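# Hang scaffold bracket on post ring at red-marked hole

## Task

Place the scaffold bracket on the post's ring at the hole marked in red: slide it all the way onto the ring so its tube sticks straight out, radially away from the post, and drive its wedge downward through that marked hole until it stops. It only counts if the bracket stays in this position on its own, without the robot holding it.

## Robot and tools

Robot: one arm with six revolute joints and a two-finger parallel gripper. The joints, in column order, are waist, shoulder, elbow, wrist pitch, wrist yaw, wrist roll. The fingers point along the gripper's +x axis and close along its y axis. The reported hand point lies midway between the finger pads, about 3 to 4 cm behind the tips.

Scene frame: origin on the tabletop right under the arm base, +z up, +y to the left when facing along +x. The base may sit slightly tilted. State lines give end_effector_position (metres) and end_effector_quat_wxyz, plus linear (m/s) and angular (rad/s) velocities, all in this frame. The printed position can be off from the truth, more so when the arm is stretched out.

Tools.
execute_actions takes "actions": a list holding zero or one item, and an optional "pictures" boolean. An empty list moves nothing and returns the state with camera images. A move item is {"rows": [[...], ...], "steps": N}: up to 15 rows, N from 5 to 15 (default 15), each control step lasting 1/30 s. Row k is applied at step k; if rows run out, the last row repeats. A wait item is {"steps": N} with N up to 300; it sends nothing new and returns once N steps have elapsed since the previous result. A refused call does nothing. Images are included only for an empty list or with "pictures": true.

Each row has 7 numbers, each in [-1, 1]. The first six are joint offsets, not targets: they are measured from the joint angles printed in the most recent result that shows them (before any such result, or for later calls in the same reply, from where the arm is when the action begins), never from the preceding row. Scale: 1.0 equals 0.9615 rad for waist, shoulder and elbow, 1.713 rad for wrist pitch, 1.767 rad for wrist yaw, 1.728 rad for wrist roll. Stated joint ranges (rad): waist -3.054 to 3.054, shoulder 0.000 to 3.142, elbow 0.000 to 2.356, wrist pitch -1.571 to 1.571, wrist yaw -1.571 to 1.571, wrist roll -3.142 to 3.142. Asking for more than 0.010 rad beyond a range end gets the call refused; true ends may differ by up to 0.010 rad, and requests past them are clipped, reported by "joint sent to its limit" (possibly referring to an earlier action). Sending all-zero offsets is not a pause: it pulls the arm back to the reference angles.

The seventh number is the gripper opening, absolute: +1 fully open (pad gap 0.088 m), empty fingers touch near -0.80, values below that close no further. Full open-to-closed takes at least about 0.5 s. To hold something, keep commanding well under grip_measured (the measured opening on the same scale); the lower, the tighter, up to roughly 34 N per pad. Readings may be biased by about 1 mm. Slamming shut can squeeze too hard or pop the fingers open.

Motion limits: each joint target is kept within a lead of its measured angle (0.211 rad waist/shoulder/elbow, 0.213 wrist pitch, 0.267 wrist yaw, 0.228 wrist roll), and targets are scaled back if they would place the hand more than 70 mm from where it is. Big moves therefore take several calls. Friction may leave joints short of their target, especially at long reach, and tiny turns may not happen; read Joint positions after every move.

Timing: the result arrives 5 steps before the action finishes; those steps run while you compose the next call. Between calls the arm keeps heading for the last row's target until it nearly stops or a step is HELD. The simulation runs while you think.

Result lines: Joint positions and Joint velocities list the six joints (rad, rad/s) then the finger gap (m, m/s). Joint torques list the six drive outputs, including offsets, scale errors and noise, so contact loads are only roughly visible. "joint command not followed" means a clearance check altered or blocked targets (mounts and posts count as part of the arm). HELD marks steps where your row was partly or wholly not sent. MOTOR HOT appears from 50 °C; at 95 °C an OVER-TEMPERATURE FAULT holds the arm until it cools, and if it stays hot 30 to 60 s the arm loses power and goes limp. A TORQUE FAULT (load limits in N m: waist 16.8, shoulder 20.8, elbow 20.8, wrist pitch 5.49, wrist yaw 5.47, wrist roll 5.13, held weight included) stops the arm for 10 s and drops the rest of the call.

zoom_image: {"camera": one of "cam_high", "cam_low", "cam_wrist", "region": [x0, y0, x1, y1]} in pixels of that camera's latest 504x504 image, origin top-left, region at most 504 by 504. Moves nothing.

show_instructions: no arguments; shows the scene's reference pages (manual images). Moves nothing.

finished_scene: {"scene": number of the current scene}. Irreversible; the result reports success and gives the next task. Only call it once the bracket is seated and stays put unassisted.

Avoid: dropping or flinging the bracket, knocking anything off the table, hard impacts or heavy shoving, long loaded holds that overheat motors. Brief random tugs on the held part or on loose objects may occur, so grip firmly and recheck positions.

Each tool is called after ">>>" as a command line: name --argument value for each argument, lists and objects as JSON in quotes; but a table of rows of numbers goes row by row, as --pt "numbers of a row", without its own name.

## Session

>>> show_instructions

>>> execute_actions --actions '[]' --pictures true

Reference images for this scene: manual page 1, manual page 2, manual page 3, manual page 4, manual page 5.

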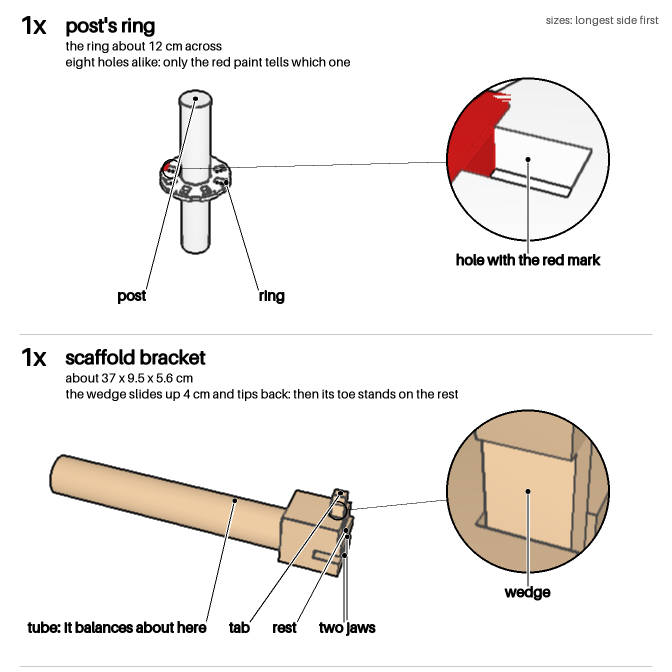

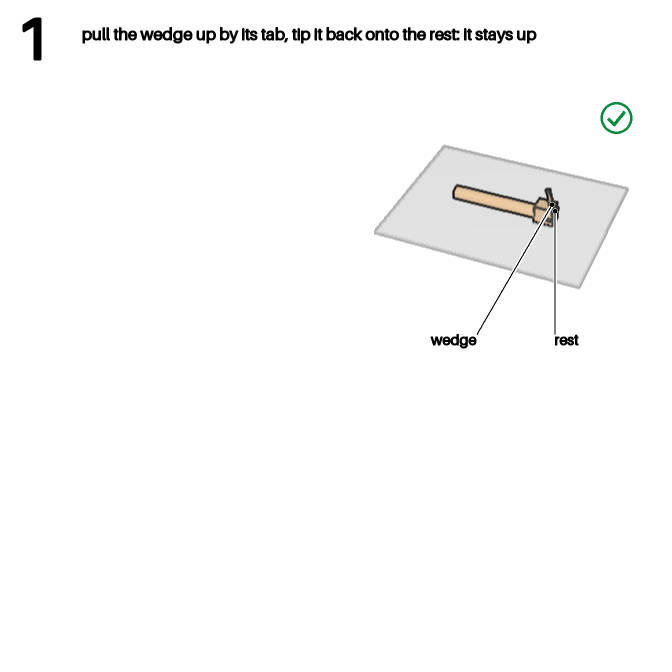

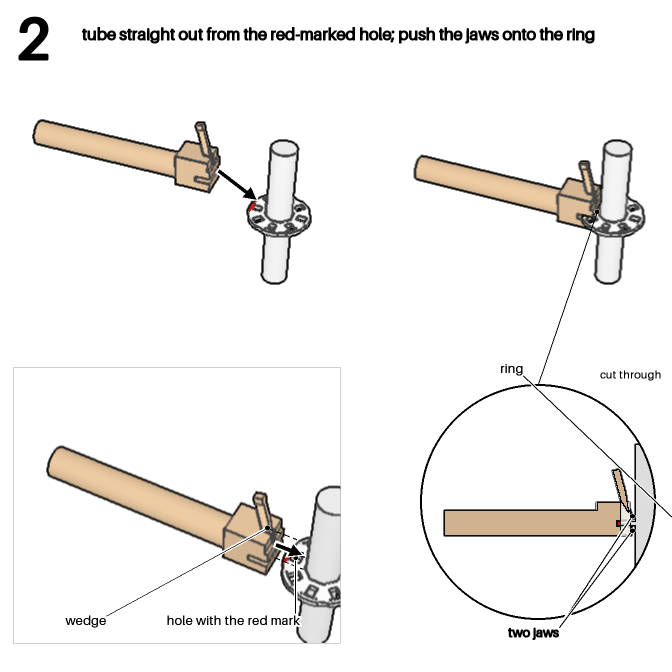

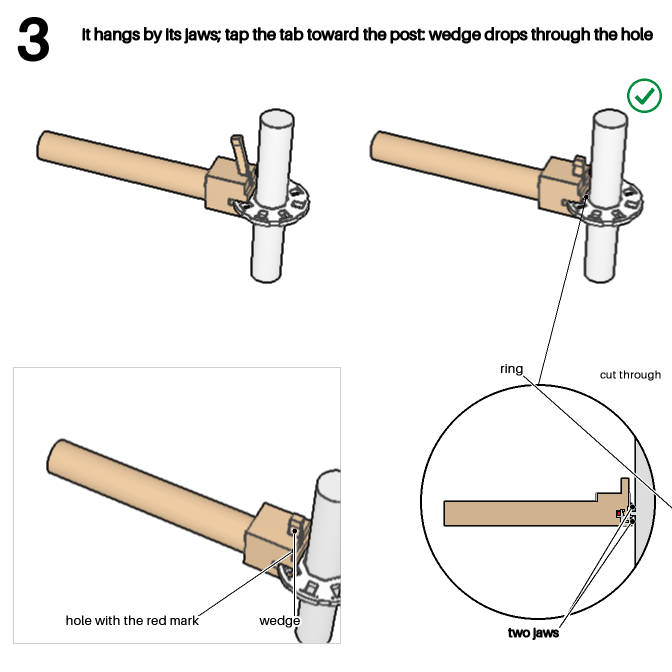

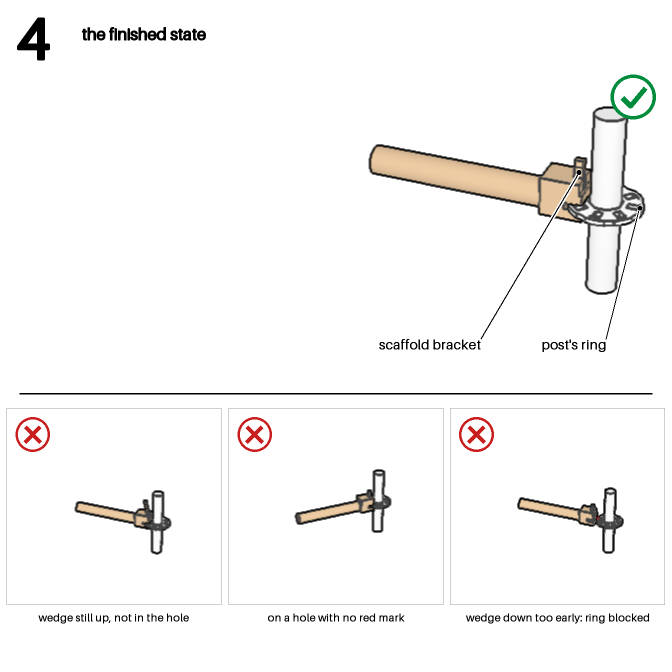

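Scene clock: 0.00 s of 4500.00 s.
end_effector_position=(+0.2255, +0.3181, +0.1917) grip_measured=+0.847 end_effector_quat_wxyz=(+0.197, +0.745, +0.089, -0.631) end_effector_velocity=(-0.003, +0.000, +0.001) end_effector_angular_velocity=(+0.008, +0.021, +0.005)
Joint positions: [ 1.051  2.049  1.875 -1.411  0.215 -2.518  0.081]
Joint velocities: [-0.002 -0.002  0.002 -0.007 -0.022 -0.007 -0.   ]
Joint torques (N m, as the arm reports them, + toward a larger angle): no reading
Heat: hottest elbow 24 °C (+0.0 °C/min).

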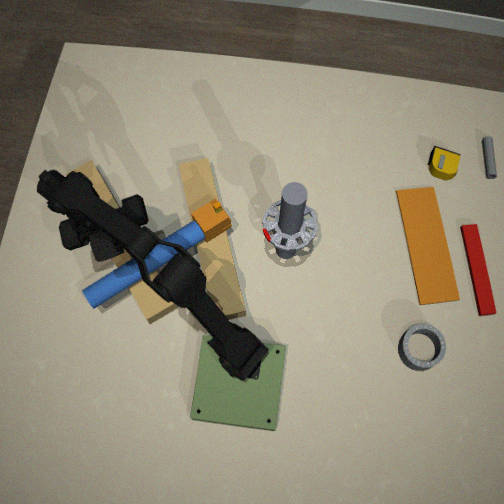

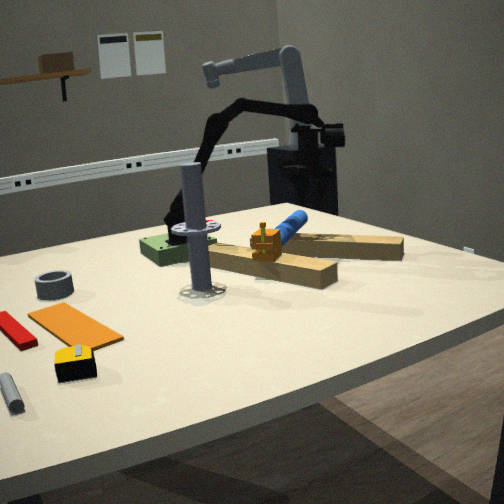

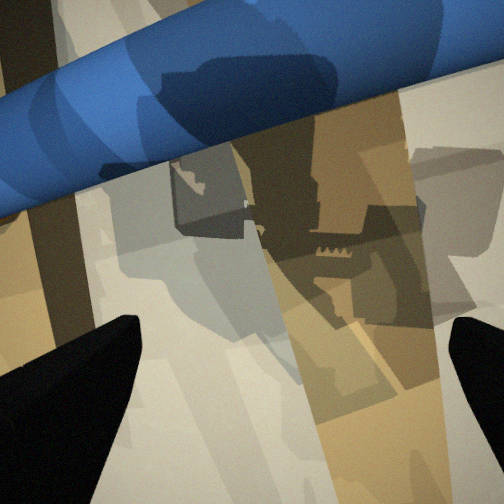

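>>> zoom_image --camera "cam_high" --region '[60, 150, 340, 430]'

>>> zoom_image --camera "cam_low" --region '[150, 150, 420, 310]'

Region (60, 150, 340, 430) of cam_high's 504x504 image, scaled by 1.800, with more detail than that image has.

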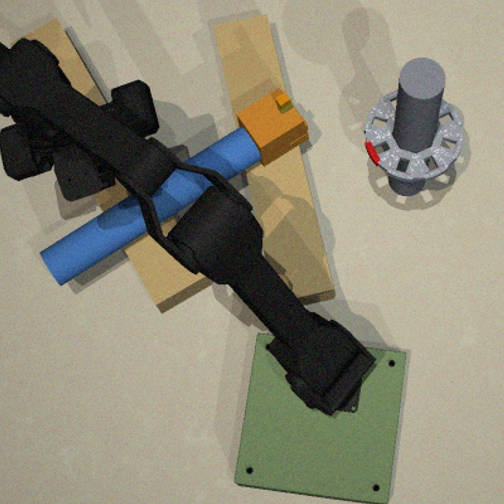

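Region (150, 150, 420, 310) of cam_low's 504x504 image, scaled by 1.867, with more detail than that image has; it fills the top 299 rows of this view, and the rest is white.

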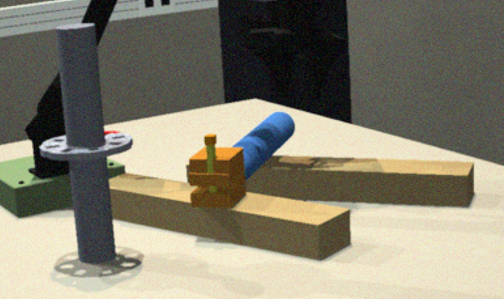

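>>> execute_actions --actions '[{"rows":[[-0.03,-0.03,-0.04,0.01,-0.012,0.05,1],[-0.07,-0.065,-0.09,0.02,-0.025,0.11,1],[-0.11,-0.10,-0.14,0.03,-0.04,0.18,1],[-0.15,-0.135,-0.2,0.045,-0.055,0.25,1],[-0.19,-0.17,-0.26,0.06,-0.07,0.32,1],[-0.23,-0.205,-0.32,0.07,-0.085,0.39,1],[-0.27,-0.24,-0.38,0.083,-0.10,0.46,1],[-0.30,-0.275,-0.43,0.093,-0.11,0.52,1],[-0.333,-0.303,-0.475,0.102,-0.122,0.575,1]],"steps":15}]'

>>> execute_actions --actions '[{"steps":15}]' --pictures true

Scene clock: 2.60 s of 4500.00 s.
end_effector_position=(+0.2453, +0.2231, +0.1755) grip_measured=+1.000 end_effector_quat_wxyz=(-0.151, +0.703, -0.169, -0.674) end_effector_velocity=(-0.003, -0.361, -0.052) end_effector_angular_velocity=(+0.160, +0.373, -2.914)
Joint positions: [ 0.773  1.816  1.505 -1.272  0.043 -1.929  0.088]
Joint velocities: [-0.945 -0.706 -1.077  0.11  -0.359  1.971  0.   ]
Joint torques (N m, as the arm reports them, + toward a larger angle): [ 2.83 -8.47  4.46  1.07 -0.48  0.05]
Heat: hottest shoulder 24 °C (+0.0 °C/min).
Steps of this call (steps 1 to 68: nothing new was sent; steps 69 to 78: the first 10 steps of this action). Readings (joint positions):
69: [1.049 2.047 1.871 -1.408 0.212 -2.499]
70: [1.043 2.037 1.855 -1.396 0.201 -2.454]
72: [1.006 1.998 1.791 -1.371 0.164 -2.324]
76: [0.850 1.874 1.597 -1.298 0.079 -2.061]
78: the state above

Scene clock: 3.10 s of 4500.00 s.
end_effector_position=(+0.2414, +0.2087, +0.1708) grip_measured=+1.000 end_effector_quat_wxyz=(-0.308, +0.640, -0.307, -0.634) end_effector_velocity=(-0.003, -0.000, +0.000) end_effector_angular_velocity=(+0.001, +0.010, -0.020)
Joint positions: [ 0.73   1.767  1.427 -1.239  0.003 -1.529  0.088]
Joint velocities: [ 0.002 -0.002 -0.002 -0.007 -0.007  0.022  0.   ]
Joint torques (N m, as the arm reports them, + toward a larger angle): [ 0.04 -8.8   3.78  0.67 -0.28  0.05]
Heat: hottest elbow 25 °C (+0.0 °C/min).
Kept back: nothing.
Steps of this call (steps 1 to 5: the last 5 steps of your previous action; steps 6 to 15: the robot went on to your last target). Readings (joint positions):
1: [0.747 1.797 1.477 -1.267 0.034 -1.863]
2: [0.733 1.785 1.459 -1.259 0.026 -1.797]
4: [0.726 1.775 1.441 -1.246 0.013 -1.670]
8: [0.730 1.769 1.430 -1.241 0.005 -1.559]
15: the state above

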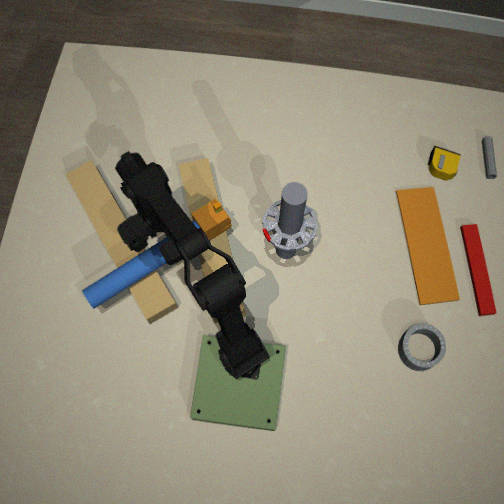

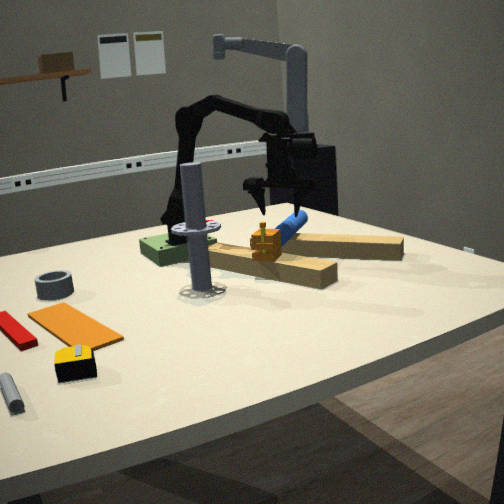

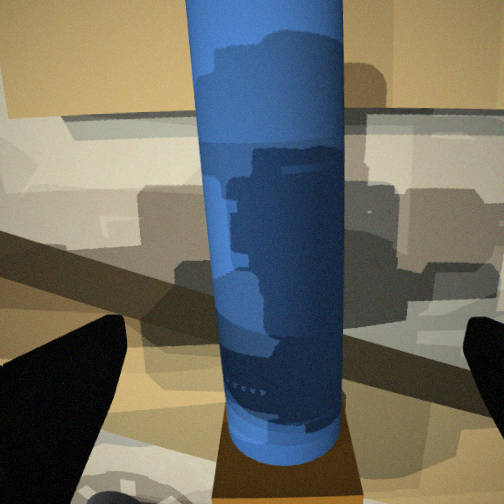

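>>> execute_actions --actions '[{"rows":[[0,0.008,-0.03,0.022,0,0,1],[0,0.016,-0.06,0.045,0,0,1],[0,0.025,-0.095,0.068,0,0,1],[0,0.034,-0.13,0.09,0,0,1],[0,0.043,-0.16,0.115,0,0,1],[0,0.052,-0.195,0.138,0,0,1],[0,0.06,-0.225,0.16,0,0,1],[0,0.068,-0.255,0.183,0,0,1]],"steps":15}]'

>>> execute_actions --actions '[{"steps":10}]' --pictures true

>>> zoom_image --camera "cam_low" --region '[150, 150, 420, 310]'

Scene clock: 3.83 s of 4500.00 s.
end_effector_position=(+0.2419, +0.2089, +0.1035) grip_measured=+1.000 end_effector_quat_wxyz=(-0.310, +0.640, -0.306, -0.633) end_effector_velocity=(-0.074, -0.066, -0.217) end_effector_angular_velocity=(-0.308, +0.344, +0.008)
Joint positions: [ 0.73   1.82   1.219 -0.973  0.003 -1.527  0.088]
Joint velocities: [ 0.002  0.286 -0.549  0.374  0.007 -0.007  0.   ]
Joint torques (N m, as the arm reports them, + toward a larger angle): [-0.05 -8.74  4.77  0.87 -0.13 -0.09]
Heat: hottest shoulder 25 °C (+0.0 °C/min).
Steps of this call (steps 1 to 12: the robot went on to your last target; steps 13 to 22: the first 10 steps of this action). Readings (joint positions):
13: [0.730 1.767 1.424 -1.233 0.003 -1.527]
14: [0.730 1.767 1.415 -1.214 0.003 -1.527]
16: [0.730 1.768 1.380 -1.156 0.003 -1.527]
20: [0.730 1.799 1.266 -1.018 0.003 -1.527]
22: the state above

Scene clock: 4.17 s of 4500.00 s.
end_effector_position=(+0.2412, +0.2082, +0.0923) grip_measured=+1.000 end_effector_quat_wxyz=(-0.310, +0.640, -0.307, -0.633) end_effector_velocity=(+0.001, +0.001, +0.000) end_effector_angular_velocity=(+0.010, -0.001, +0.005)
Joint positions: [ 0.73   1.833  1.187 -0.93   0.003 -1.527  0.088]
Joint velocities: [-0.002 -0.002 -0.002  0.007 -0.007 -0.007  0.   ]
Joint torques (N m, as the arm reports them, + toward a larger angle): [-0.08 -8.02  3.7   0.7  -0.11 -0.07]
Heat: hottest shoulder 25 °C (+0.0 °C/min).
Kept back: nothing.
Steps of this call (steps 1 to 5: the last 5 steps of your previous action; steps 6 to 10: the robot went on to your last target). Readings (joint positions):
1: [0.730 1.828 1.204 -0.962 0.003 -1.527]
2: [0.730 1.832 1.194 -0.953 0.003 -1.527]
4: [0.730 1.833 1.187 -0.940 0.003 -1.527]
8: [0.730 1.833 1.187 -0.930 0.003 -1.527]
10: the state above

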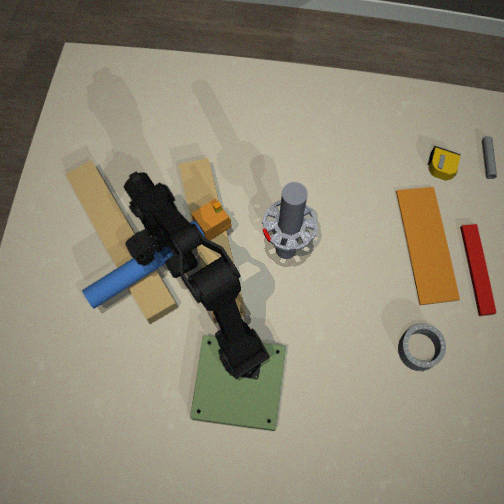

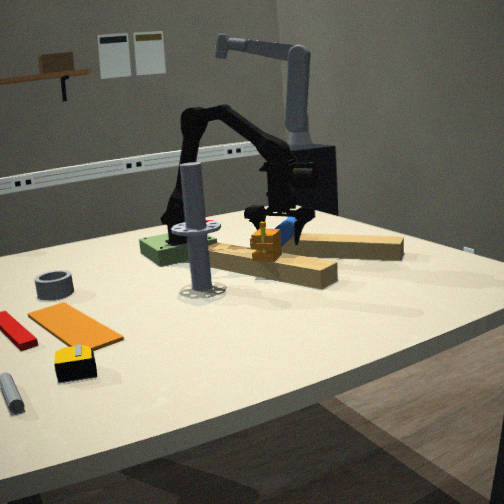

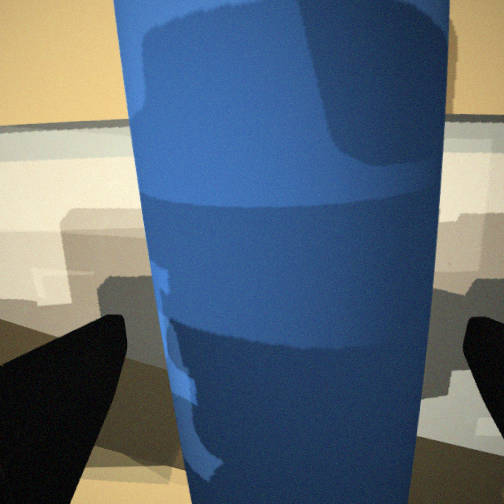

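Region (150, 150, 420, 310) of cam_low's 504x504 image, scaled by 1.867, with more detail than that image has; it fills the top 299 rows of this view, and the rest is white.

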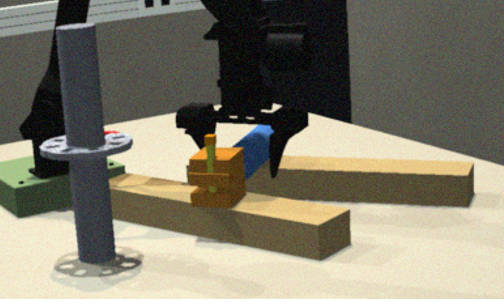

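>>> execute_actions --actions '[{"rows":[[0,0,0,0,0,0,0.7],[0,0,0,0,0,0,0.5],[0,0,0,0,0,0,0.3],[0,0,0,0,0,0,0.1],[0,0,0,0,0,0,-0.1],[0,0,0,0,0,0,-0.4]],"steps":15}]'

>>> execute_actions --actions '[{"steps":8}]'

Scene clock: 4.80 s of 4500.00 s.
end_effector_position=(+0.2407, +0.2078, +0.0923) grip_measured=+0.231 end_effector_quat_wxyz=(-0.309, +0.639, -0.308, -0.633) end_effector_velocity=(+0.000, +0.001, +0.000) end_effector_angular_velocity=(+0.021, +0.009, +0.000)
Joint positions: [ 0.73   1.833  1.187 -0.933  0.003 -1.527  0.05 ]
Joint velocities: [-0.007 -0.002 -0.002  0.007 -0.022 -0.007 -0.   ]
Joint torques (N m, as the arm reports them, + toward a larger angle): [-0.14 -7.9   4.2   0.65 -0.14 -0.01]
Heat: hottest shoulder 25 °C (+0.0 °C/min).
Steps of this call (steps 1 to 9: the robot went on to your last target; steps 10 to 19: the first 10 steps of this action). Readings (joint positions):
10: [0.730 1.833 1.187 -0.929 0.003 -1.527]
11: [0.730 1.833 1.187 -0.929 0.003 -1.527]
13: [0.730 1.833 1.187 -0.929 0.003 -1.527]
17: [0.730 1.833 1.187 -0.933 0.003 -1.527]
19: the state above

Scene clock: 5.07 s of 4500.00 s.
end_effector_position=(+0.2407, +0.2078, +0.0923) grip_measured=+0.231 end_effector_quat_wxyz=(-0.309, +0.640, -0.308, -0.633) end_effector_velocity=(-0.003, -0.000, +0.000) end_effector_angular_velocity=(+0.001, +0.010, -0.005)
Joint positions: [ 0.73   1.833  1.187 -0.933  0.003 -1.527  0.05 ]
Joint velocities: [ 0.002 -0.002 -0.002 -0.007 -0.007  0.007 -0.   ]
Joint torques (N m, as the arm reports them, + toward a larger angle): [-0.15 -7.88  4.19  0.64 -0.13 -0.02]
Heat: hottest shoulder 25 °C (+11.8 °C/min).
Kept back: nothing.
Steps of this call (steps 1 to 5: the last 5 steps of your previous action; steps 6 to 8: the robot went on to your last target). Readings (joint positions):
1: [0.730 1.833 1.187 -0.933 0.003 -1.527]
2: [0.730 1.833 1.187 -0.933 0.003 -1.527]
4: [0.730 1.833 1.187 -0.933 0.003 -1.527]
8: the state above

>>> execute_actions --actions '[{"rows":[[0,-0.006,0.02,-0.014,0,0,-0.4],[0,-0.014,0.045,-0.032,0,0,-0.4],[0,-0.023,0.075,-0.053,0,0,-0.4],[0,-0.033,0.105,-0.075,0,0,-0.4],[0,-0.043,0.135,-0.097,0,0,-0.4],[0,-0.053,0.165,-0.119,0,0,-0.4],[0,-0.063,0.195,-0.141,0,0,-0.4],[0,-0.072,0.222,-0.16,0,0,-0.4],[0,-0.078,0.245,-0.177,0,0,-0.4],[-0.006,-0.12,0.22,-0.184,0,-0.002,-0.4],[-0.014,-0.18,0.175,-0.194,0,-0.005,-0.4],[-0.024,-0.25,0.125,-0.205,0,-0.008,-0.4],[-0.034,-0.32,0.07,-0.215,0,-0.011,-0.4],[-0.044,-0.39,0.015,-0.225,0,-0.014,-0.4],[-0.054,-0.46,-0.04,-0.236,0,-0.017,-0.4]],"steps":15}]'

>>> execute_actions --actions '[{"steps":6}]'

Scene clock: 6.30 s of 4500.00 s.
end_effector_position=(+0.2388, +0.2064, +0.1450) grip_measured=+0.231 end_effector_quat_wxyz=(-0.298, +0.635, -0.318, -0.638) end_effector_velocity=(+0.024, +0.021, +0.285) end_effector_angular_velocity=(+0.400, -0.451, +0.002)
Joint positions: [ 0.73   1.794  1.356 -1.174  0.003 -1.527  0.05 ]
Joint velocities: [-0.007 -0.574  0.462 -0.432 -0.007 -0.007 -0.   ]
Joint torques (N m, as the arm reports them, + toward a larger angle): [ -0.47 -11.56   5.1   -0.67  -0.13  -0.07]
Heat: hottest shoulder 25 °C (+9.5 °C/min).
Steps of this call (steps 1 to 15: the robot went on to your last target; steps 16 to 27: nothing new was sent; steps 28 to 37: the first 10 steps of this action). Readings (joint positions):
28: [0.730 1.833 1.188 -0.933 0.003 -1.527]
29: [0.730 1.833 1.193 -0.941 0.003 -1.527]
31: [0.730 1.833 1.217 -0.993 0.003 -1.527]
35: [0.730 1.818 1.307 -1.120 0.003 -1.527]
37: the state above

Scene clock: 6.50 s of 4500.00 s.
end_effector_position=(+0.1940, +0.1565, +0.1891) grip_measured=+0.230 end_effector_quat_wxyz=(-0.310, +0.635, -0.316, -0.633) end_effector_velocity=(-0.346, -0.370, +0.102) end_effector_angular_velocity=(-0.246, +0.300, -0.202)
Joint positions: [ 0.695  1.508  1.227 -1.31   0.002 -1.547  0.05 ]
Joint velocities: [-0.281 -1.6   -1.072 -0.916  0.007 -0.081 -0.   ]
Joint torques (N m, as the arm reports them, + toward a larger angle): [ 0.22 -4.86  4.97  1.2  -0.09 -0.08]
Heat: hottest shoulder 25 °C (+9.2 °C/min).
Kept back: nothing.
Steps of this call (steps 1 to 5: the last 5 steps of your previous action; step 6: the robot went on to your last target). Readings (joint positions):
1: [0.729 1.767 1.364 -1.188 0.003 -1.528]
2: [0.726 1.730 1.357 -1.205 0.002 -1.531]
4: [0.714 1.625 1.305 -1.254 0.002 -1.539]
6: the state above

>>> execute_actions --actions '[{"rows":[[-0.05,-0.42,-0.2,-0.055,0,-0.015,-0.4],[-0.04,-0.36,-0.19,-0.045,0,-0.012,-0.4],[-0.03,-0.3,-0.18,-0.037,0,-0.01,-0.4],[-0.026,-0.25,-0.165,-0.03,0,-0.008,-0.4],[-0.026,-0.227,-0.16,-0.03,0,-0.008,-0.4]],"steps":15}]'

>>> execute_actions --actions '[{"steps":8}]' --pictures true

>>> zoom_image --camera "cam_low" --region '[185, 180, 255, 250]'

>>> zoom_image --camera "cam_high" --region '[190, 160, 330, 300]'

Scene clock: 7.23 s of 4500.00 s.
end_effector_position=(+0.1540, +0.1177, +0.1915) grip_measured=+0.229 end_effector_quat_wxyz=(-0.313, +0.632, -0.320, -0.632) end_effector_velocity=(-0.040, -0.027, -0.019) end_effector_angular_velocity=(-0.150, +0.233, -0.011)
Joint positions: [ 0.667  1.295  1.063 -1.361  0.    -1.563  0.05 ]
Joint velocities: [-0.002  0.046 -0.046 -0.183 -0.022  0.007  0.   ]
Joint torques (N m, as the arm reports them, + toward a larger angle): [ 0.17 -5.18  5.66  0.54 -0.06  0.06]
Heat: hottest shoulder 25 °C (+8.3 °C/min).
Steps of this call (steps 1 to 12: the robot went on to your last target; steps 13 to 22: the first 10 steps of this action). Readings (joint positions):
13: [0.677 1.380 1.128 -1.324 0.000 -1.558]
14: [0.671 1.337 1.099 -1.328 -0.001 -1.562]
16: [0.665 1.267 1.068 -1.404 0.000 -1.563]
20: [0.667 1.284 1.064 -1.345 0.000 -1.563]
22: the state above

Scene clock: 7.50 s of 4500.00 s.
end_effector_position=(+0.1535, +0.1173, +0.1909) grip_measured=+0.229 end_effector_quat_wxyz=(-0.312, +0.631, -0.321, -0.633) end_effector_velocity=(-0.003, -0.000, -0.000) end_effector_angular_velocity=(+0.001, +0.010, -0.005)
Joint positions: [ 0.667  1.296  1.062 -1.362  0.    -1.563  0.05 ]
Joint velocities: [ 0.002 -0.002 -0.002 -0.007 -0.007  0.007 -0.   ]
Joint torques (N m, as the arm reports them, + toward a larger angle): [ 0.22 -4.81  5.58  0.49 -0.07  0.05]
Heat: hottest shoulder 25 °C (+8.0 °C/min).
Kept back: nothing.
Steps of this call (steps 1 to 5: the last 5 steps of your previous action; steps 6 to 8: the robot went on to your last target). Readings (joint positions):
1: [0.667 1.296 1.062 -1.363 0.000 -1.563]
2: [0.667 1.296 1.062 -1.364 0.000 -1.563]
4: [0.667 1.296 1.062 -1.362 0.000 -1.563]
8: the state above

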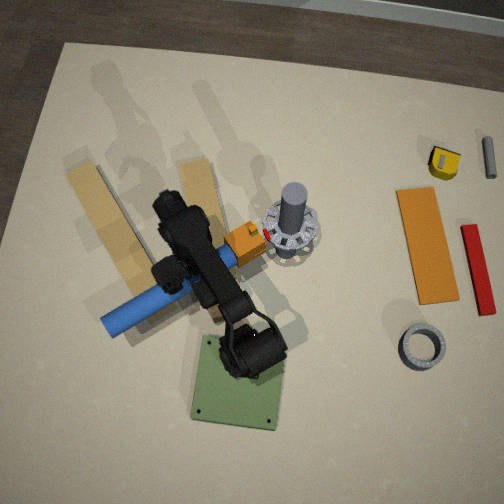

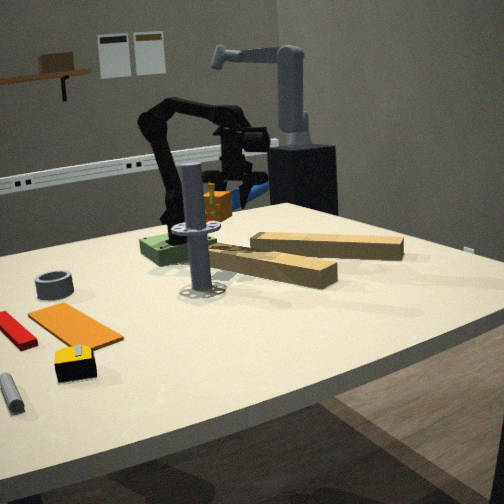

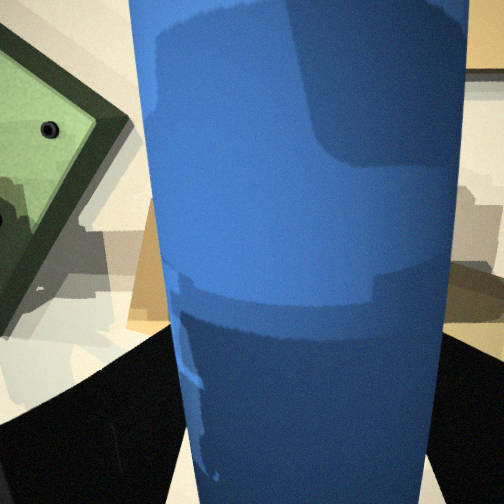

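Region (185, 180, 255, 250) of cam_low's 504x504 image, scaled by 7.200, with more detail than that image has.

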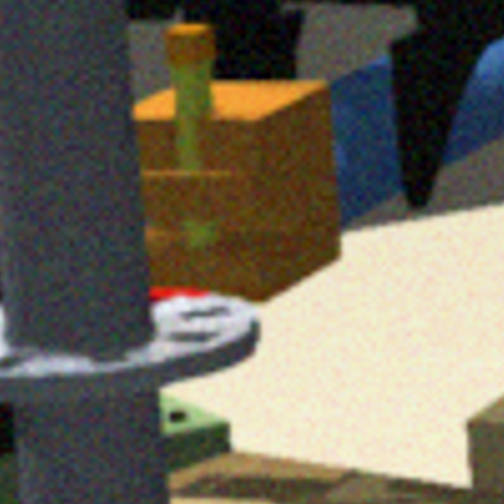

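Region (190, 160, 330, 300) of cam_high's 504x504 image, scaled by 3.600, with more detail than that image has.

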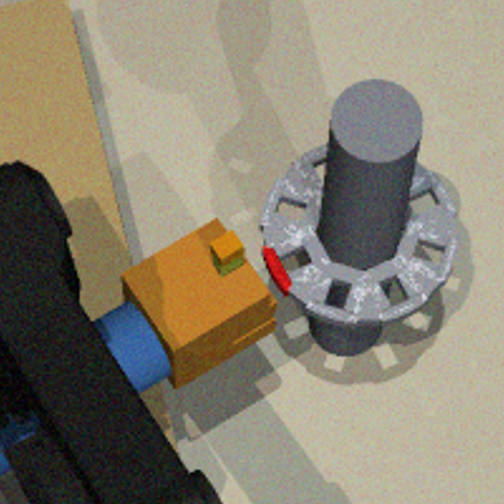

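>>> execute_actions --actions '[{"rows":[[0.006,0.04,0.03,0.006,0,0.002,-0.4],[0.013,0.09,0.07,0.014,0,0.004,-0.4],[0.021,0.15,0.115,0.023,0,0.007,-0.4],[0.03,0.21,0.165,0.033,0,0.01,-0.4],[0.039,0.27,0.215,0.043,0,0.013,-0.4],[0.048,0.33,0.265,0.053,0,0.016,-0.4],[0.057,0.39,0.31,0.062,0,0.018,-0.4],[0.063,0.44,0.35,0.07,0,0.02,-0.4],[0.066,0.48,0.375,0.074,0,0.021,-0.4],[0.066,0.49,0.35,0.10,0,0.021,-0.4],[0.066,0.505,0.31,0.13,0,0.021,-0.4],[0.066,0.52,0.265,0.16,0,0.021,-0.4],[0.066,0.532,0.22,0.19,0,0.021,-0.4],[0.066,0.544,0.175,0.22,0,0.021,-0.4],[0.066,0.554,0.14,0.247,0,0.021,-0.4]],"steps":15}]'

>>> execute_actions --actions '[{"steps":14}]'

Scene clock: 8.80 s of 4500.00 s.
end_effector_position=(+0.2286, +0.1940, +0.1744) grip_measured=+0.228 end_effector_quat_wxyz=(-0.312, +0.639, -0.306, -0.633) end_effector_velocity=(+0.256, +0.283, -0.154) end_effector_angular_velocity=(+0.297, -0.320, +0.124)
Joint positions: [ 0.719  1.687  1.35  -1.235 -0.    -1.534  0.05 ]
Joint velocities: [ 0.159  1.116  0.623  0.93  -0.022  0.037 -0.   ]
Joint torques (N m, as the arm reports them, + toward a larger angle): [-0.18 -8.39  4.43 -0.41 -0.14  0.07]
Heat: hottest shoulder 25 °C (+6.8 °C/min).
Steps of this call (steps 1 to 15: the robot went on to your last target; steps 16 to 29: nothing new was sent; steps 30 to 39: the first 10 steps of this action). Readings (joint positions):
30: [0.667 1.302 1.063 -1.362 0.000 -1.562]
31: [0.669 1.316 1.070 -1.363 0.000 -1.561]
33: [0.677 1.384 1.114 -1.354 -0.000 -1.556]
37: [0.706 1.594 1.280 -1.275 -0.000 -1.540]
39: the state above

Scene clock: 9.27 s of 4500.00 s.
end_effector_position=(+0.2401, +0.2084, +0.0923) grip_measured=+0.225 end_effector_quat_wxyz=(-0.306, +0.637, -0.309, -0.637) end_effector_velocity=(+0.002, -0.000, +0.000) end_effector_angular_velocity=(+0.010, -0.001, +0.000)
Joint positions: [ 0.73   1.839  1.196 -0.944 -0.002 -1.528  0.05 ]
Joint velocities: [-0.007 -0.002 -0.002  0.007 -0.007 -0.007 -0.   ]
Joint torques (N m, as the arm reports them, + toward a larger angle): [-0.05 -9.22  4.34  0.51 -0.04  0.04]
Heat: hottest shoulder 26 °C (+12.9 °C/min).
Kept back: nothing.
Steps of this call (steps 1 to 5: the last 5 steps of your previous action; steps 6 to 14: the robot went on to your last target). Readings (joint positions):
1: [0.723 1.719 1.360 -1.202 -0.000 -1.533]
2: [0.726 1.742 1.356 -1.168 -0.000 -1.532]
4: [0.729 1.777 1.313 -1.089 -0.000 -1.530]
8: [0.729 1.836 1.210 -0.978 -0.000 -1.529]
14: the state above

>>> execute_actions --actions '[{"rows":[[0,0,0,0,0,0,0.2],[0,0,0,0,0,0,0.5],[0,0,0,0,0,0,0.8],[0,0,0,0,0,0,1],[0,0,0,0,0,0,1],[0,0,0,0,0,0,1],[0,0,0,0,0,0,1],[0,-0.01,0.03,-0.02,0,0,1],[0,-0.02,0.06,-0.042,0,0,1],[0,-0.032,0.09,-0.065,0,0,1],[0,-0.044,0.12,-0.087,0,0,1],[0,-0.056,0.15,-0.11,0,0,1],[0,-0.068,0.18,-0.13,0,0,1],[0,-0.078,0.21,-0.15,0,0,1],[0,-0.084,0.236,-0.17,0,0,1]],"steps":15}]'

>>> execute_actions --actions '[{"steps":8}]'

Scene clock: 10.13 s of 4500.00 s.
end_effector_position=(+0.2380, +0.2066, +0.0986) grip_measured=+0.760 end_effector_quat_wxyz=(-0.299, +0.634, -0.316, -0.640) end_effector_velocity=(-0.035, -0.029, +0.127) end_effector_angular_velocity=(-0.236, +0.284, -0.012)
Joint positions: [ 0.73   1.838  1.221 -0.992 -0.002 -1.528  0.076]
Joint velocities: [-0.002 -0.046  0.471 -0.886 -0.007  0.007  0.175]
Joint torques (N m, as the arm reports them, + toward a larger angle): [ -0.04 -10.73   6.12   0.42  -0.14  -0.01]
Heat: hottest shoulder 26 °C (+11.8 °C/min).
Steps of this call (steps 1 to 16: the robot went on to your last target; steps 17 to 26: the first 10 steps of this action). Readings (joint positions):
17: [0.730 1.839 1.196 -0.943 -0.002 -1.528]
18: [0.730 1.839 1.196 -0.943 -0.002 -1.528]
20: [0.730 1.839 1.196 -0.943 -0.002 -1.528]
24: [0.730 1.839 1.199 -0.948 -0.002 -1.528]
26: the state above

Scene clock: 10.40 s of 4500.00 s.
end_effector_position=(+0.2427, +0.2110, +0.1663) grip_measured=+1.000 end_effector_quat_wxyz=(-0.314, +0.641, -0.301, -0.633) end_effector_velocity=(+0.010, +0.009, +0.149) end_effector_angular_velocity=(+0.165, -0.203, +0.025)
Joint positions: [ 0.73   1.763  1.405 -1.203 -0.002 -1.528  0.088]
Joint velocities: [ 0.002 -0.222  0.325 -0.286  0.007 -0.022  0.   ]
Joint torques (N m, as the arm reports them, + toward a larger angle): [-0.07 -6.54  3.89  0.07 -0.15 -0.01]
Heat: hottest shoulder 26 °C (+11.5 °C/min).
Kept back: nothing.
Steps of this call (steps 1 to 5: the last 5 steps of your previous action; steps 6 to 8: the robot went on to your last target). Readings (joint positions):
1: [0.730 1.834 1.240 -1.022 -0.002 -1.528]
2: [0.730 1.828 1.262 -1.052 -0.002 -1.528]
4: [0.730 1.807 1.317 -1.116 -0.002 -1.528]
8: the state above

>>> execute_actions --actions '[{"rows":[[0,-0.01,0.07,-0.04,0,-0.02,1],[0,0,0.12,-0.06,0,-0.04,1],[-0.02,0.02,0.17,-0.08,0,-0.07,1],[-0.06,0.04,0.21,-0.09,0,-0.10,1],[-0.11,0.06,0.24,-0.10,0,-0.13,1],[-0.17,0.07,0.25,-0.10,0,-0.16,0.8],[-0.23,0.08,0.25,-0.10,0,-0.18,0.6],[-0.29,0.08,0.25,-0.10,0,-0.20,0.4],[-0.34,0.08,0.25,-0.10,0,-0.22,0.3],[-0.38,0.08,0.25,-0.10,0,-0.23,0.2],[-0.41,0.08,0.25,-0.10,0,-0.236,0.2],[-0.426,0.08,0.25,-0.10,0,-0.236,0.2]],"steps":15}]'

>>> execute_actions --actions '[{"steps":10}]' --pictures true

>>> zoom_image --camera "cam_low" --region '[200, 150, 340, 270]'

Scene clock: 11.17 s of 4500.00 s.
end_effector_position=(+0.3025, +0.1558, +0.2079) grip_measured=+0.513 end_effector_quat_wxyz=(-0.295, +0.656, -0.270, -0.640) end_effector_velocity=(+0.264, -0.507, -0.037) end_effector_angular_velocity=(-0.140, +0.155, -0.725)
Joint positions: [ 0.49   1.817  1.634 -1.359 -0.005 -1.847  0.064]
Joint velocities: [-1.653  0.183  0.085 -0.11   0.037 -0.93  -0.179]
Joint torques (N m, as the arm reports them, + toward a larger angle): [ 0.2  -6.98  4.84  0.03  0.   -0.08]
Heat: hottest shoulder 26 °C (+10.7 °C/min).
Steps of this call (steps 1 to 13: the robot went on to your last target; steps 14 to 23: the first 10 steps of this action). Readings (joint positions):
14: [0.730 1.757 1.425 -1.241 -0.002 -1.535]
15: [0.731 1.760 1.441 -1.261 -0.002 -1.551]
17: [0.724 1.774 1.503 -1.306 -0.002 -1.612]
21: [0.599 1.804 1.619 -1.349 -0.006 -1.777]
23: the state above

Scene clock: 11.50 s of 4500.00 s.
end_effector_position=(+0.3241, +0.1010, +0.2030) grip_measured=+0.206 end_effector_quat_wxyz=(-0.314, +0.640, -0.306, -0.631) end_effector_velocity=(-0.004, +0.013, -0.001) end_effector_angular_velocity=(+0.021, +0.004, +0.054)
Joint positions: [ 0.32   1.835  1.637 -1.371  0.001 -1.932  0.049]
Joint velocities: [ 0.032 -0.002 -0.007  0.007 -0.022 -0.022 -0.003]
Joint torques (N m, as the arm reports them, + toward a larger angle): [-0.03 -7.76  5.3   0.25 -0.27 -0.07]
Heat: hottest shoulder 26 °C (+10.4 °C/min).
Kept back: nothing.
Steps of this call (steps 1 to 5: the last 5 steps of your previous action; steps 6 to 10: the robot went on to your last target). Readings (joint positions):
1: [0.437 1.822 1.635 -1.362 -0.003 -1.874]
2: [0.391 1.828 1.636 -1.365 -0.001 -1.892]
4: [0.332 1.834 1.636 -1.368 0.002 -1.914]
8: [0.316 1.835 1.637 -1.371 0.001 -1.929]
10: the state above

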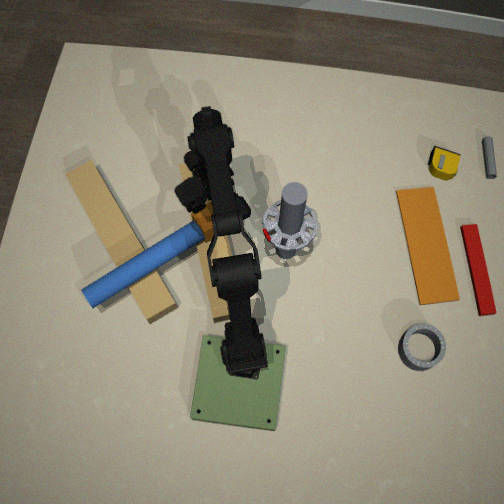

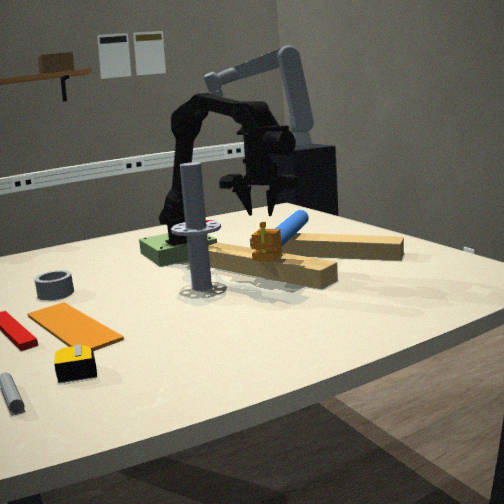

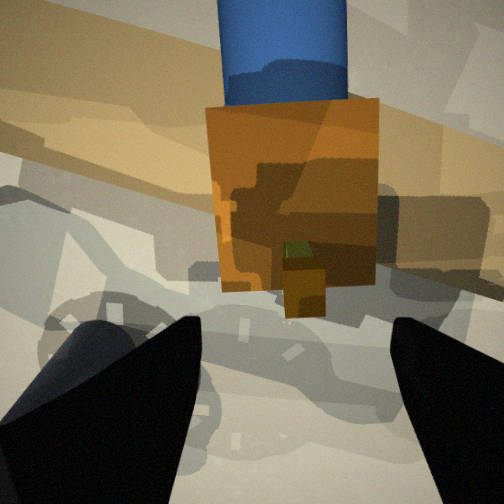

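Region (200, 150, 340, 270) of cam_low's 504x504 image, scaled by 3.600, with more detail than that image has; it fills the top 432 rows of this view, and the rest is white.

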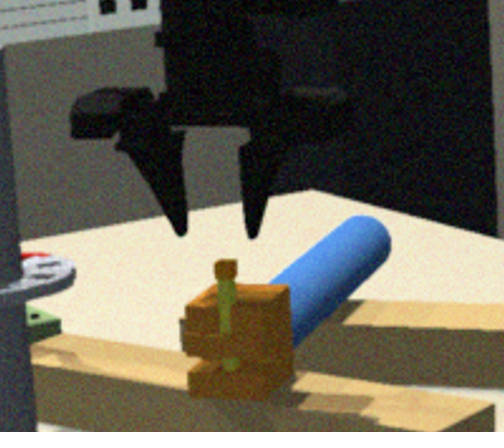

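>>> execute_actions --actions '[{"rows":[[0,-0.001,-0.025,0.012,0,0,0.2],[0,-0.002,-0.05,0.025,0,0,0.2],[0,-0.004,-0.075,0.038,0,0,0.2],[0,-0.005,-0.1,0.052,0,0,0.2],[0,-0.006,-0.12,0.062,0,0,0.2],[0,-0.007,-0.134,0.07,0,0,0.2]],"steps":15}]'

>>> execute_actions --actions '[{"steps":8}]' --pictures true

>>> zoom_image --camera "cam_low" --region '[200, 150, 340, 270]'

Scene clock: 12.33 s of 4500.00 s.
end_effector_position=(+0.3214, +0.1004, +0.1741) grip_measured=+0.200 end_effector_quat_wxyz=(-0.310, +0.638, -0.307, -0.634) end_effector_velocity=(+0.002, +0.001, -0.021) end_effector_angular_velocity=(+0.011, -0.009, -0.010)
Joint positions: [ 0.321  1.832  1.52  -1.265  0.001 -1.934  0.049]
Joint velocities: [-0.002  0.002 -0.081  0.095 -0.007  0.007 -0.   ]
Joint torques (N m, as the arm reports them, + toward a larger angle): [-0.16 -8.76  4.25  0.78 -0.15  0.05]
Heat: hottest shoulder 26 °C (+9.7 °C/min).
Steps of this call (steps 1 to 15: the robot went on to your last target; steps 16 to 25: the first 10 steps of this action). Readings (joint positions):
16: [0.321 1.835 1.636 -1.370 0.001 -1.934]
17: [0.321 1.835 1.630 -1.361 0.001 -1.934]
19: [0.321 1.833 1.602 -1.326 0.001 -1.934]
23: [0.321 1.832 1.533 -1.274 0.001 -1.934]
25: the state above

Scene clock: 12.60 s of 4500.00 s.
end_effector_position=(+0.3231, +0.1009, +0.1735) grip_measured=+0.200 end_effector_quat_wxyz=(-0.312, +0.640, -0.305, -0.632) end_effector_velocity=(-0.002, -0.000, +0.000) end_effector_angular_velocity=(+0.005, +0.009, +0.005)
Joint positions: [ 0.321  1.832  1.517 -1.254  0.001 -1.934  0.049]
Joint velocities: [-0.002 -0.002 -0.002 -0.007 -0.007 -0.007 -0.   ]
Joint torques (N m, as the arm reports them, + toward a larger angle): [-0.09 -8.78  3.78  0.68 -0.13  0.04]
Heat: hottest shoulder 26 °C (+9.5 °C/min).
Kept back: nothing.
Steps of this call (steps 1 to 5: the last 5 steps of your previous action; steps 6 to 8: the robot went on to your last target). Readings (joint positions):
1: [0.321 1.832 1.518 -1.261 0.001 -1.934]
2: [0.321 1.832 1.518 -1.258 0.001 -1.934]
4: [0.321 1.832 1.518 -1.256 0.001 -1.934]
8: the state above

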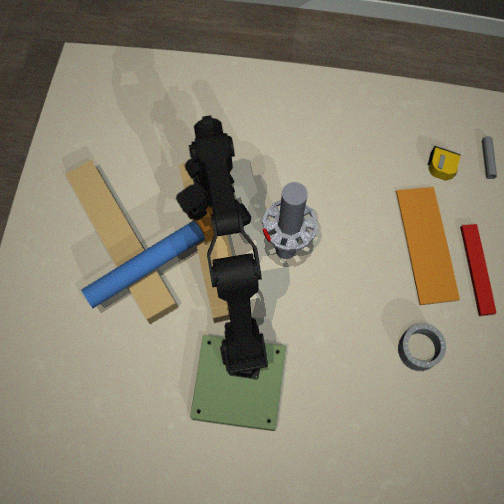

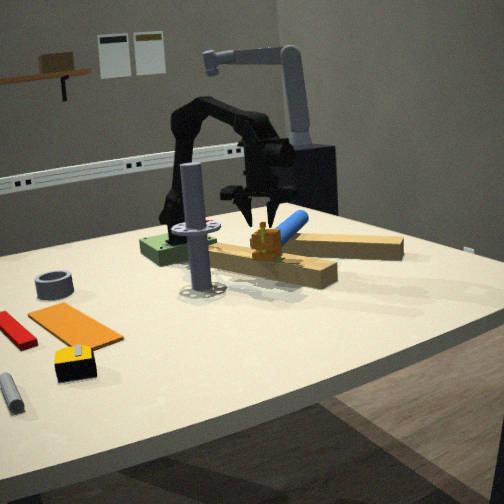

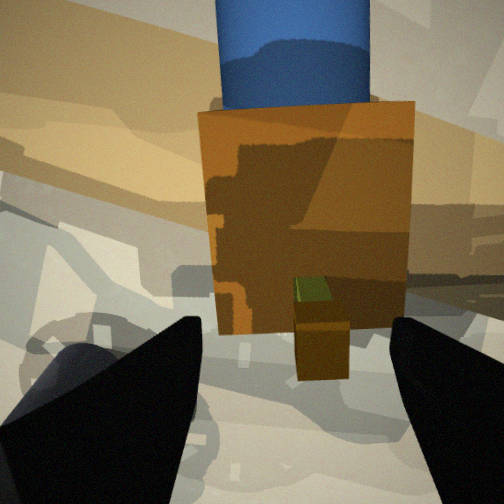

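Region (200, 150, 340, 270) of cam_low's 504x504 image, scaled by 3.600, with more detail than that image has; it fills the top 432 rows of this view, and the rest is white.

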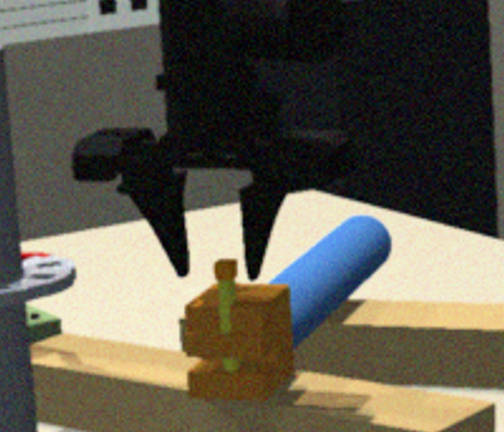

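>>> execute_actions --actions '[{"rows":[[-0.008,0.014,0.004,0.005,0,-0.005,0.2],[-0.016,0.028,0.008,0.01,0,-0.01,0.2],[-0.026,0.043,0.012,0.016,0,-0.014,0.2]],"steps":12}]'

>>> execute_actions --actions '[{"steps":8}]' --pictures true

>>> zoom_image --camera "cam_low" --region '[200, 150, 340, 270]'

Scene clock: 13.23 s of 4500.00 s.
end_effector_position=(+0.3310, +0.0957, +0.1654) grip_measured=+0.200 end_effector_quat_wxyz=(-0.312, +0.639, -0.307, -0.633) end_effector_velocity=(+0.003, -0.023, -0.043) end_effector_angular_velocity=(-0.036, +0.150, -0.019)
Joint positions: [ 0.299  1.86   1.521 -1.233  0.001 -1.953  0.049]
Joint velocities: [-0.071  0.129 -0.002 -0.022 -0.007 -0.051 -0.   ]
Joint torques (N m, as the arm reports them, + toward a larger angle): [ 0.16 -8.02  5.2   0.67 -0.12 -0.08]
Heat: hottest shoulder 27 °C (+13.6 °C/min).
Steps of this call (steps 1 to 12: the robot went on to your last target; steps 13 to 19: the first 7 steps of this action). Readings (joint positions):
13: [0.320 1.832 1.517 -1.254 0.001 -1.934]
14: [0.319 1.834 1.517 -1.251 0.001 -1.937]
16: [0.311 1.843 1.520 -1.239 0.001 -1.947]
19: the state above

Scene clock: 13.50 s of 4500.00 s.
end_effector_position=(+0.3319, +0.0951, +0.1637) grip_measured=+0.200 end_effector_quat_wxyz=(-0.312, +0.638, -0.307, -0.633) end_effector_velocity=(-0.002, -0.000, +0.000) end_effector_angular_velocity=(+0.005, +0.009, +0.005)
Joint positions: [ 0.297  1.866  1.521 -1.23   0.001 -1.956  0.049]
Joint velocities: [-0.002 -0.002 -0.002 -0.007 -0.007 -0.007 -0.   ]
Joint torques (N m, as the arm reports them, + toward a larger angle): [-0.18 -7.59  5.19  0.65 -0.14 -0.06]
Heat: hottest shoulder 27 °C (+13.3 °C/min).
Kept back: nothing.
Steps of this call (steps 1 to 5: the last 5 steps of your previous action; steps 6 to 8: the robot went on to your last target). Readings (joint positions):
1: [0.298 1.864 1.521 -1.233 0.001 -1.954]
2: [0.297 1.865 1.521 -1.231 0.001 -1.955]
4: [0.297 1.866 1.521 -1.231 0.001 -1.955]
8: the state above

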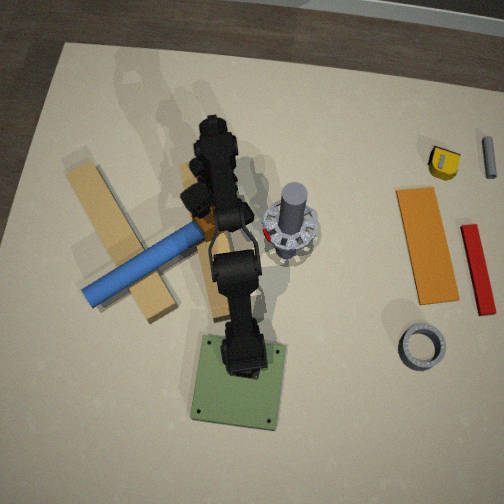

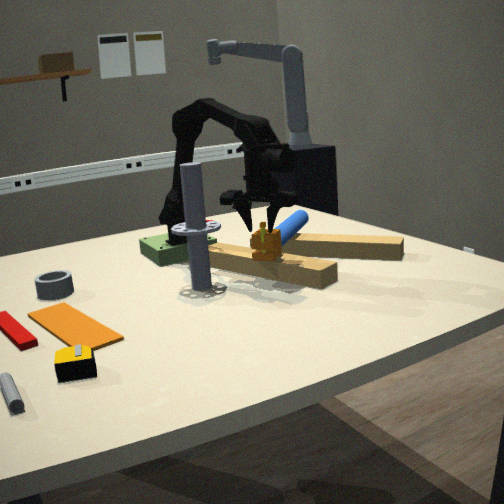

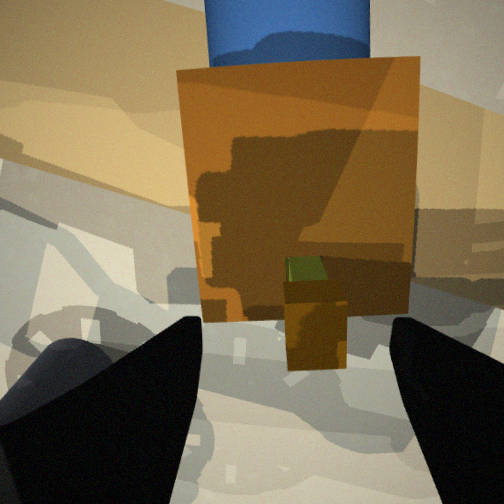

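Region (200, 150, 340, 270) of cam_low's 504x504 image, scaled by 3.600, with more detail than that image has; it fills the top 432 rows of this view, and the rest is white.

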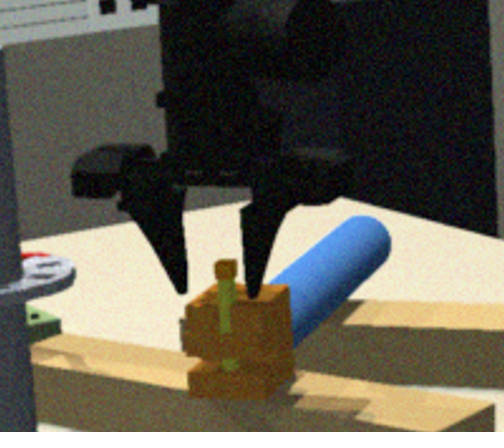

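>>> execute_actions --actions '[{"rows":[[0,0,0,0,0,0,0],[0,0,0,0,0,0,-0.2],[0,0,0,0,0,0,-0.4],[0,0,0,0,0,0,-0.6],[0,0,0,0,0,0,-0.8],[0,0,0,0,0,0,-0.95]],"steps":15}]'

>>> execute_actions --actions '[{"steps":6}]'

Scene clock: 14.00 s of 4500.00 s.
end_effector_position=(+0.3323, +0.0952, +0.1637) grip_measured=-0.541 end_effector_quat_wxyz=(-0.312, +0.639, -0.307, -0.633) end_effector_velocity=(-0.001, +0.002, -0.001) end_effector_angular_velocity=(+0.008, -0.000, +0.010)
Joint positions: [ 0.297  1.866  1.521 -1.229  0.001 -1.956  0.012]
Joint velocities: [ 0.002 -0.002 -0.007  0.007 -0.007 -0.007 -0.   ]
Joint torques (N m, as the arm reports them, + toward a larger angle): [-0.03 -8.58  4.5   0.34 -0.15 -0.01]
Heat: hottest shoulder 27 °C (+12.9 °C/min).
Steps of this call (steps 1 to 5: the robot went on to your last target; steps 6 to 15: the first 10 steps of this action). Readings (joint positions):
6: [0.297 1.866 1.521 -1.230 0.001 -1.956]
7: [0.297 1.866 1.521 -1.230 0.001 -1.956]
9: [0.297 1.866 1.521 -1.230 0.001 -1.956]
13: [0.297 1.866 1.521 -1.229 0.001 -1.956]
15: the state above

Scene clock: 14.20 s of 4500.00 s.
end_effector_position=(+0.3323, +0.0952, +0.1637) grip_measured=-0.542 end_effector_quat_wxyz=(-0.312, +0.639, -0.307, -0.633) end_effector_velocity=(-0.003, +0.002, +0.000) end_effector_angular_velocity=(+0.019, +0.013, +0.005)
Joint positions: [ 0.297  1.866  1.521 -1.229  0.001 -1.956  0.012]
Joint velocities: [-0.002 -0.002 -0.002 -0.007 -0.022 -0.007 -0.   ]
Joint torques (N m, as the arm reports them, + toward a larger angle): [-0.02 -8.54  4.54  0.34 -0.12 -0.02]
Heat: hottest shoulder 27 °C (+12.7 °C/min).
Kept back: nothing.
Steps of this call (steps 1 to 5: the last 5 steps of your previous action; step 6: the robot went on to your last target). Readings (joint positions):
1: [0.297 1.866 1.521 -1.229 0.001 -1.956]
2: [0.297 1.866 1.521 -1.229 0.001 -1.956]
4: [0.297 1.866 1.521 -1.229 0.001 -1.956]
6: the state above


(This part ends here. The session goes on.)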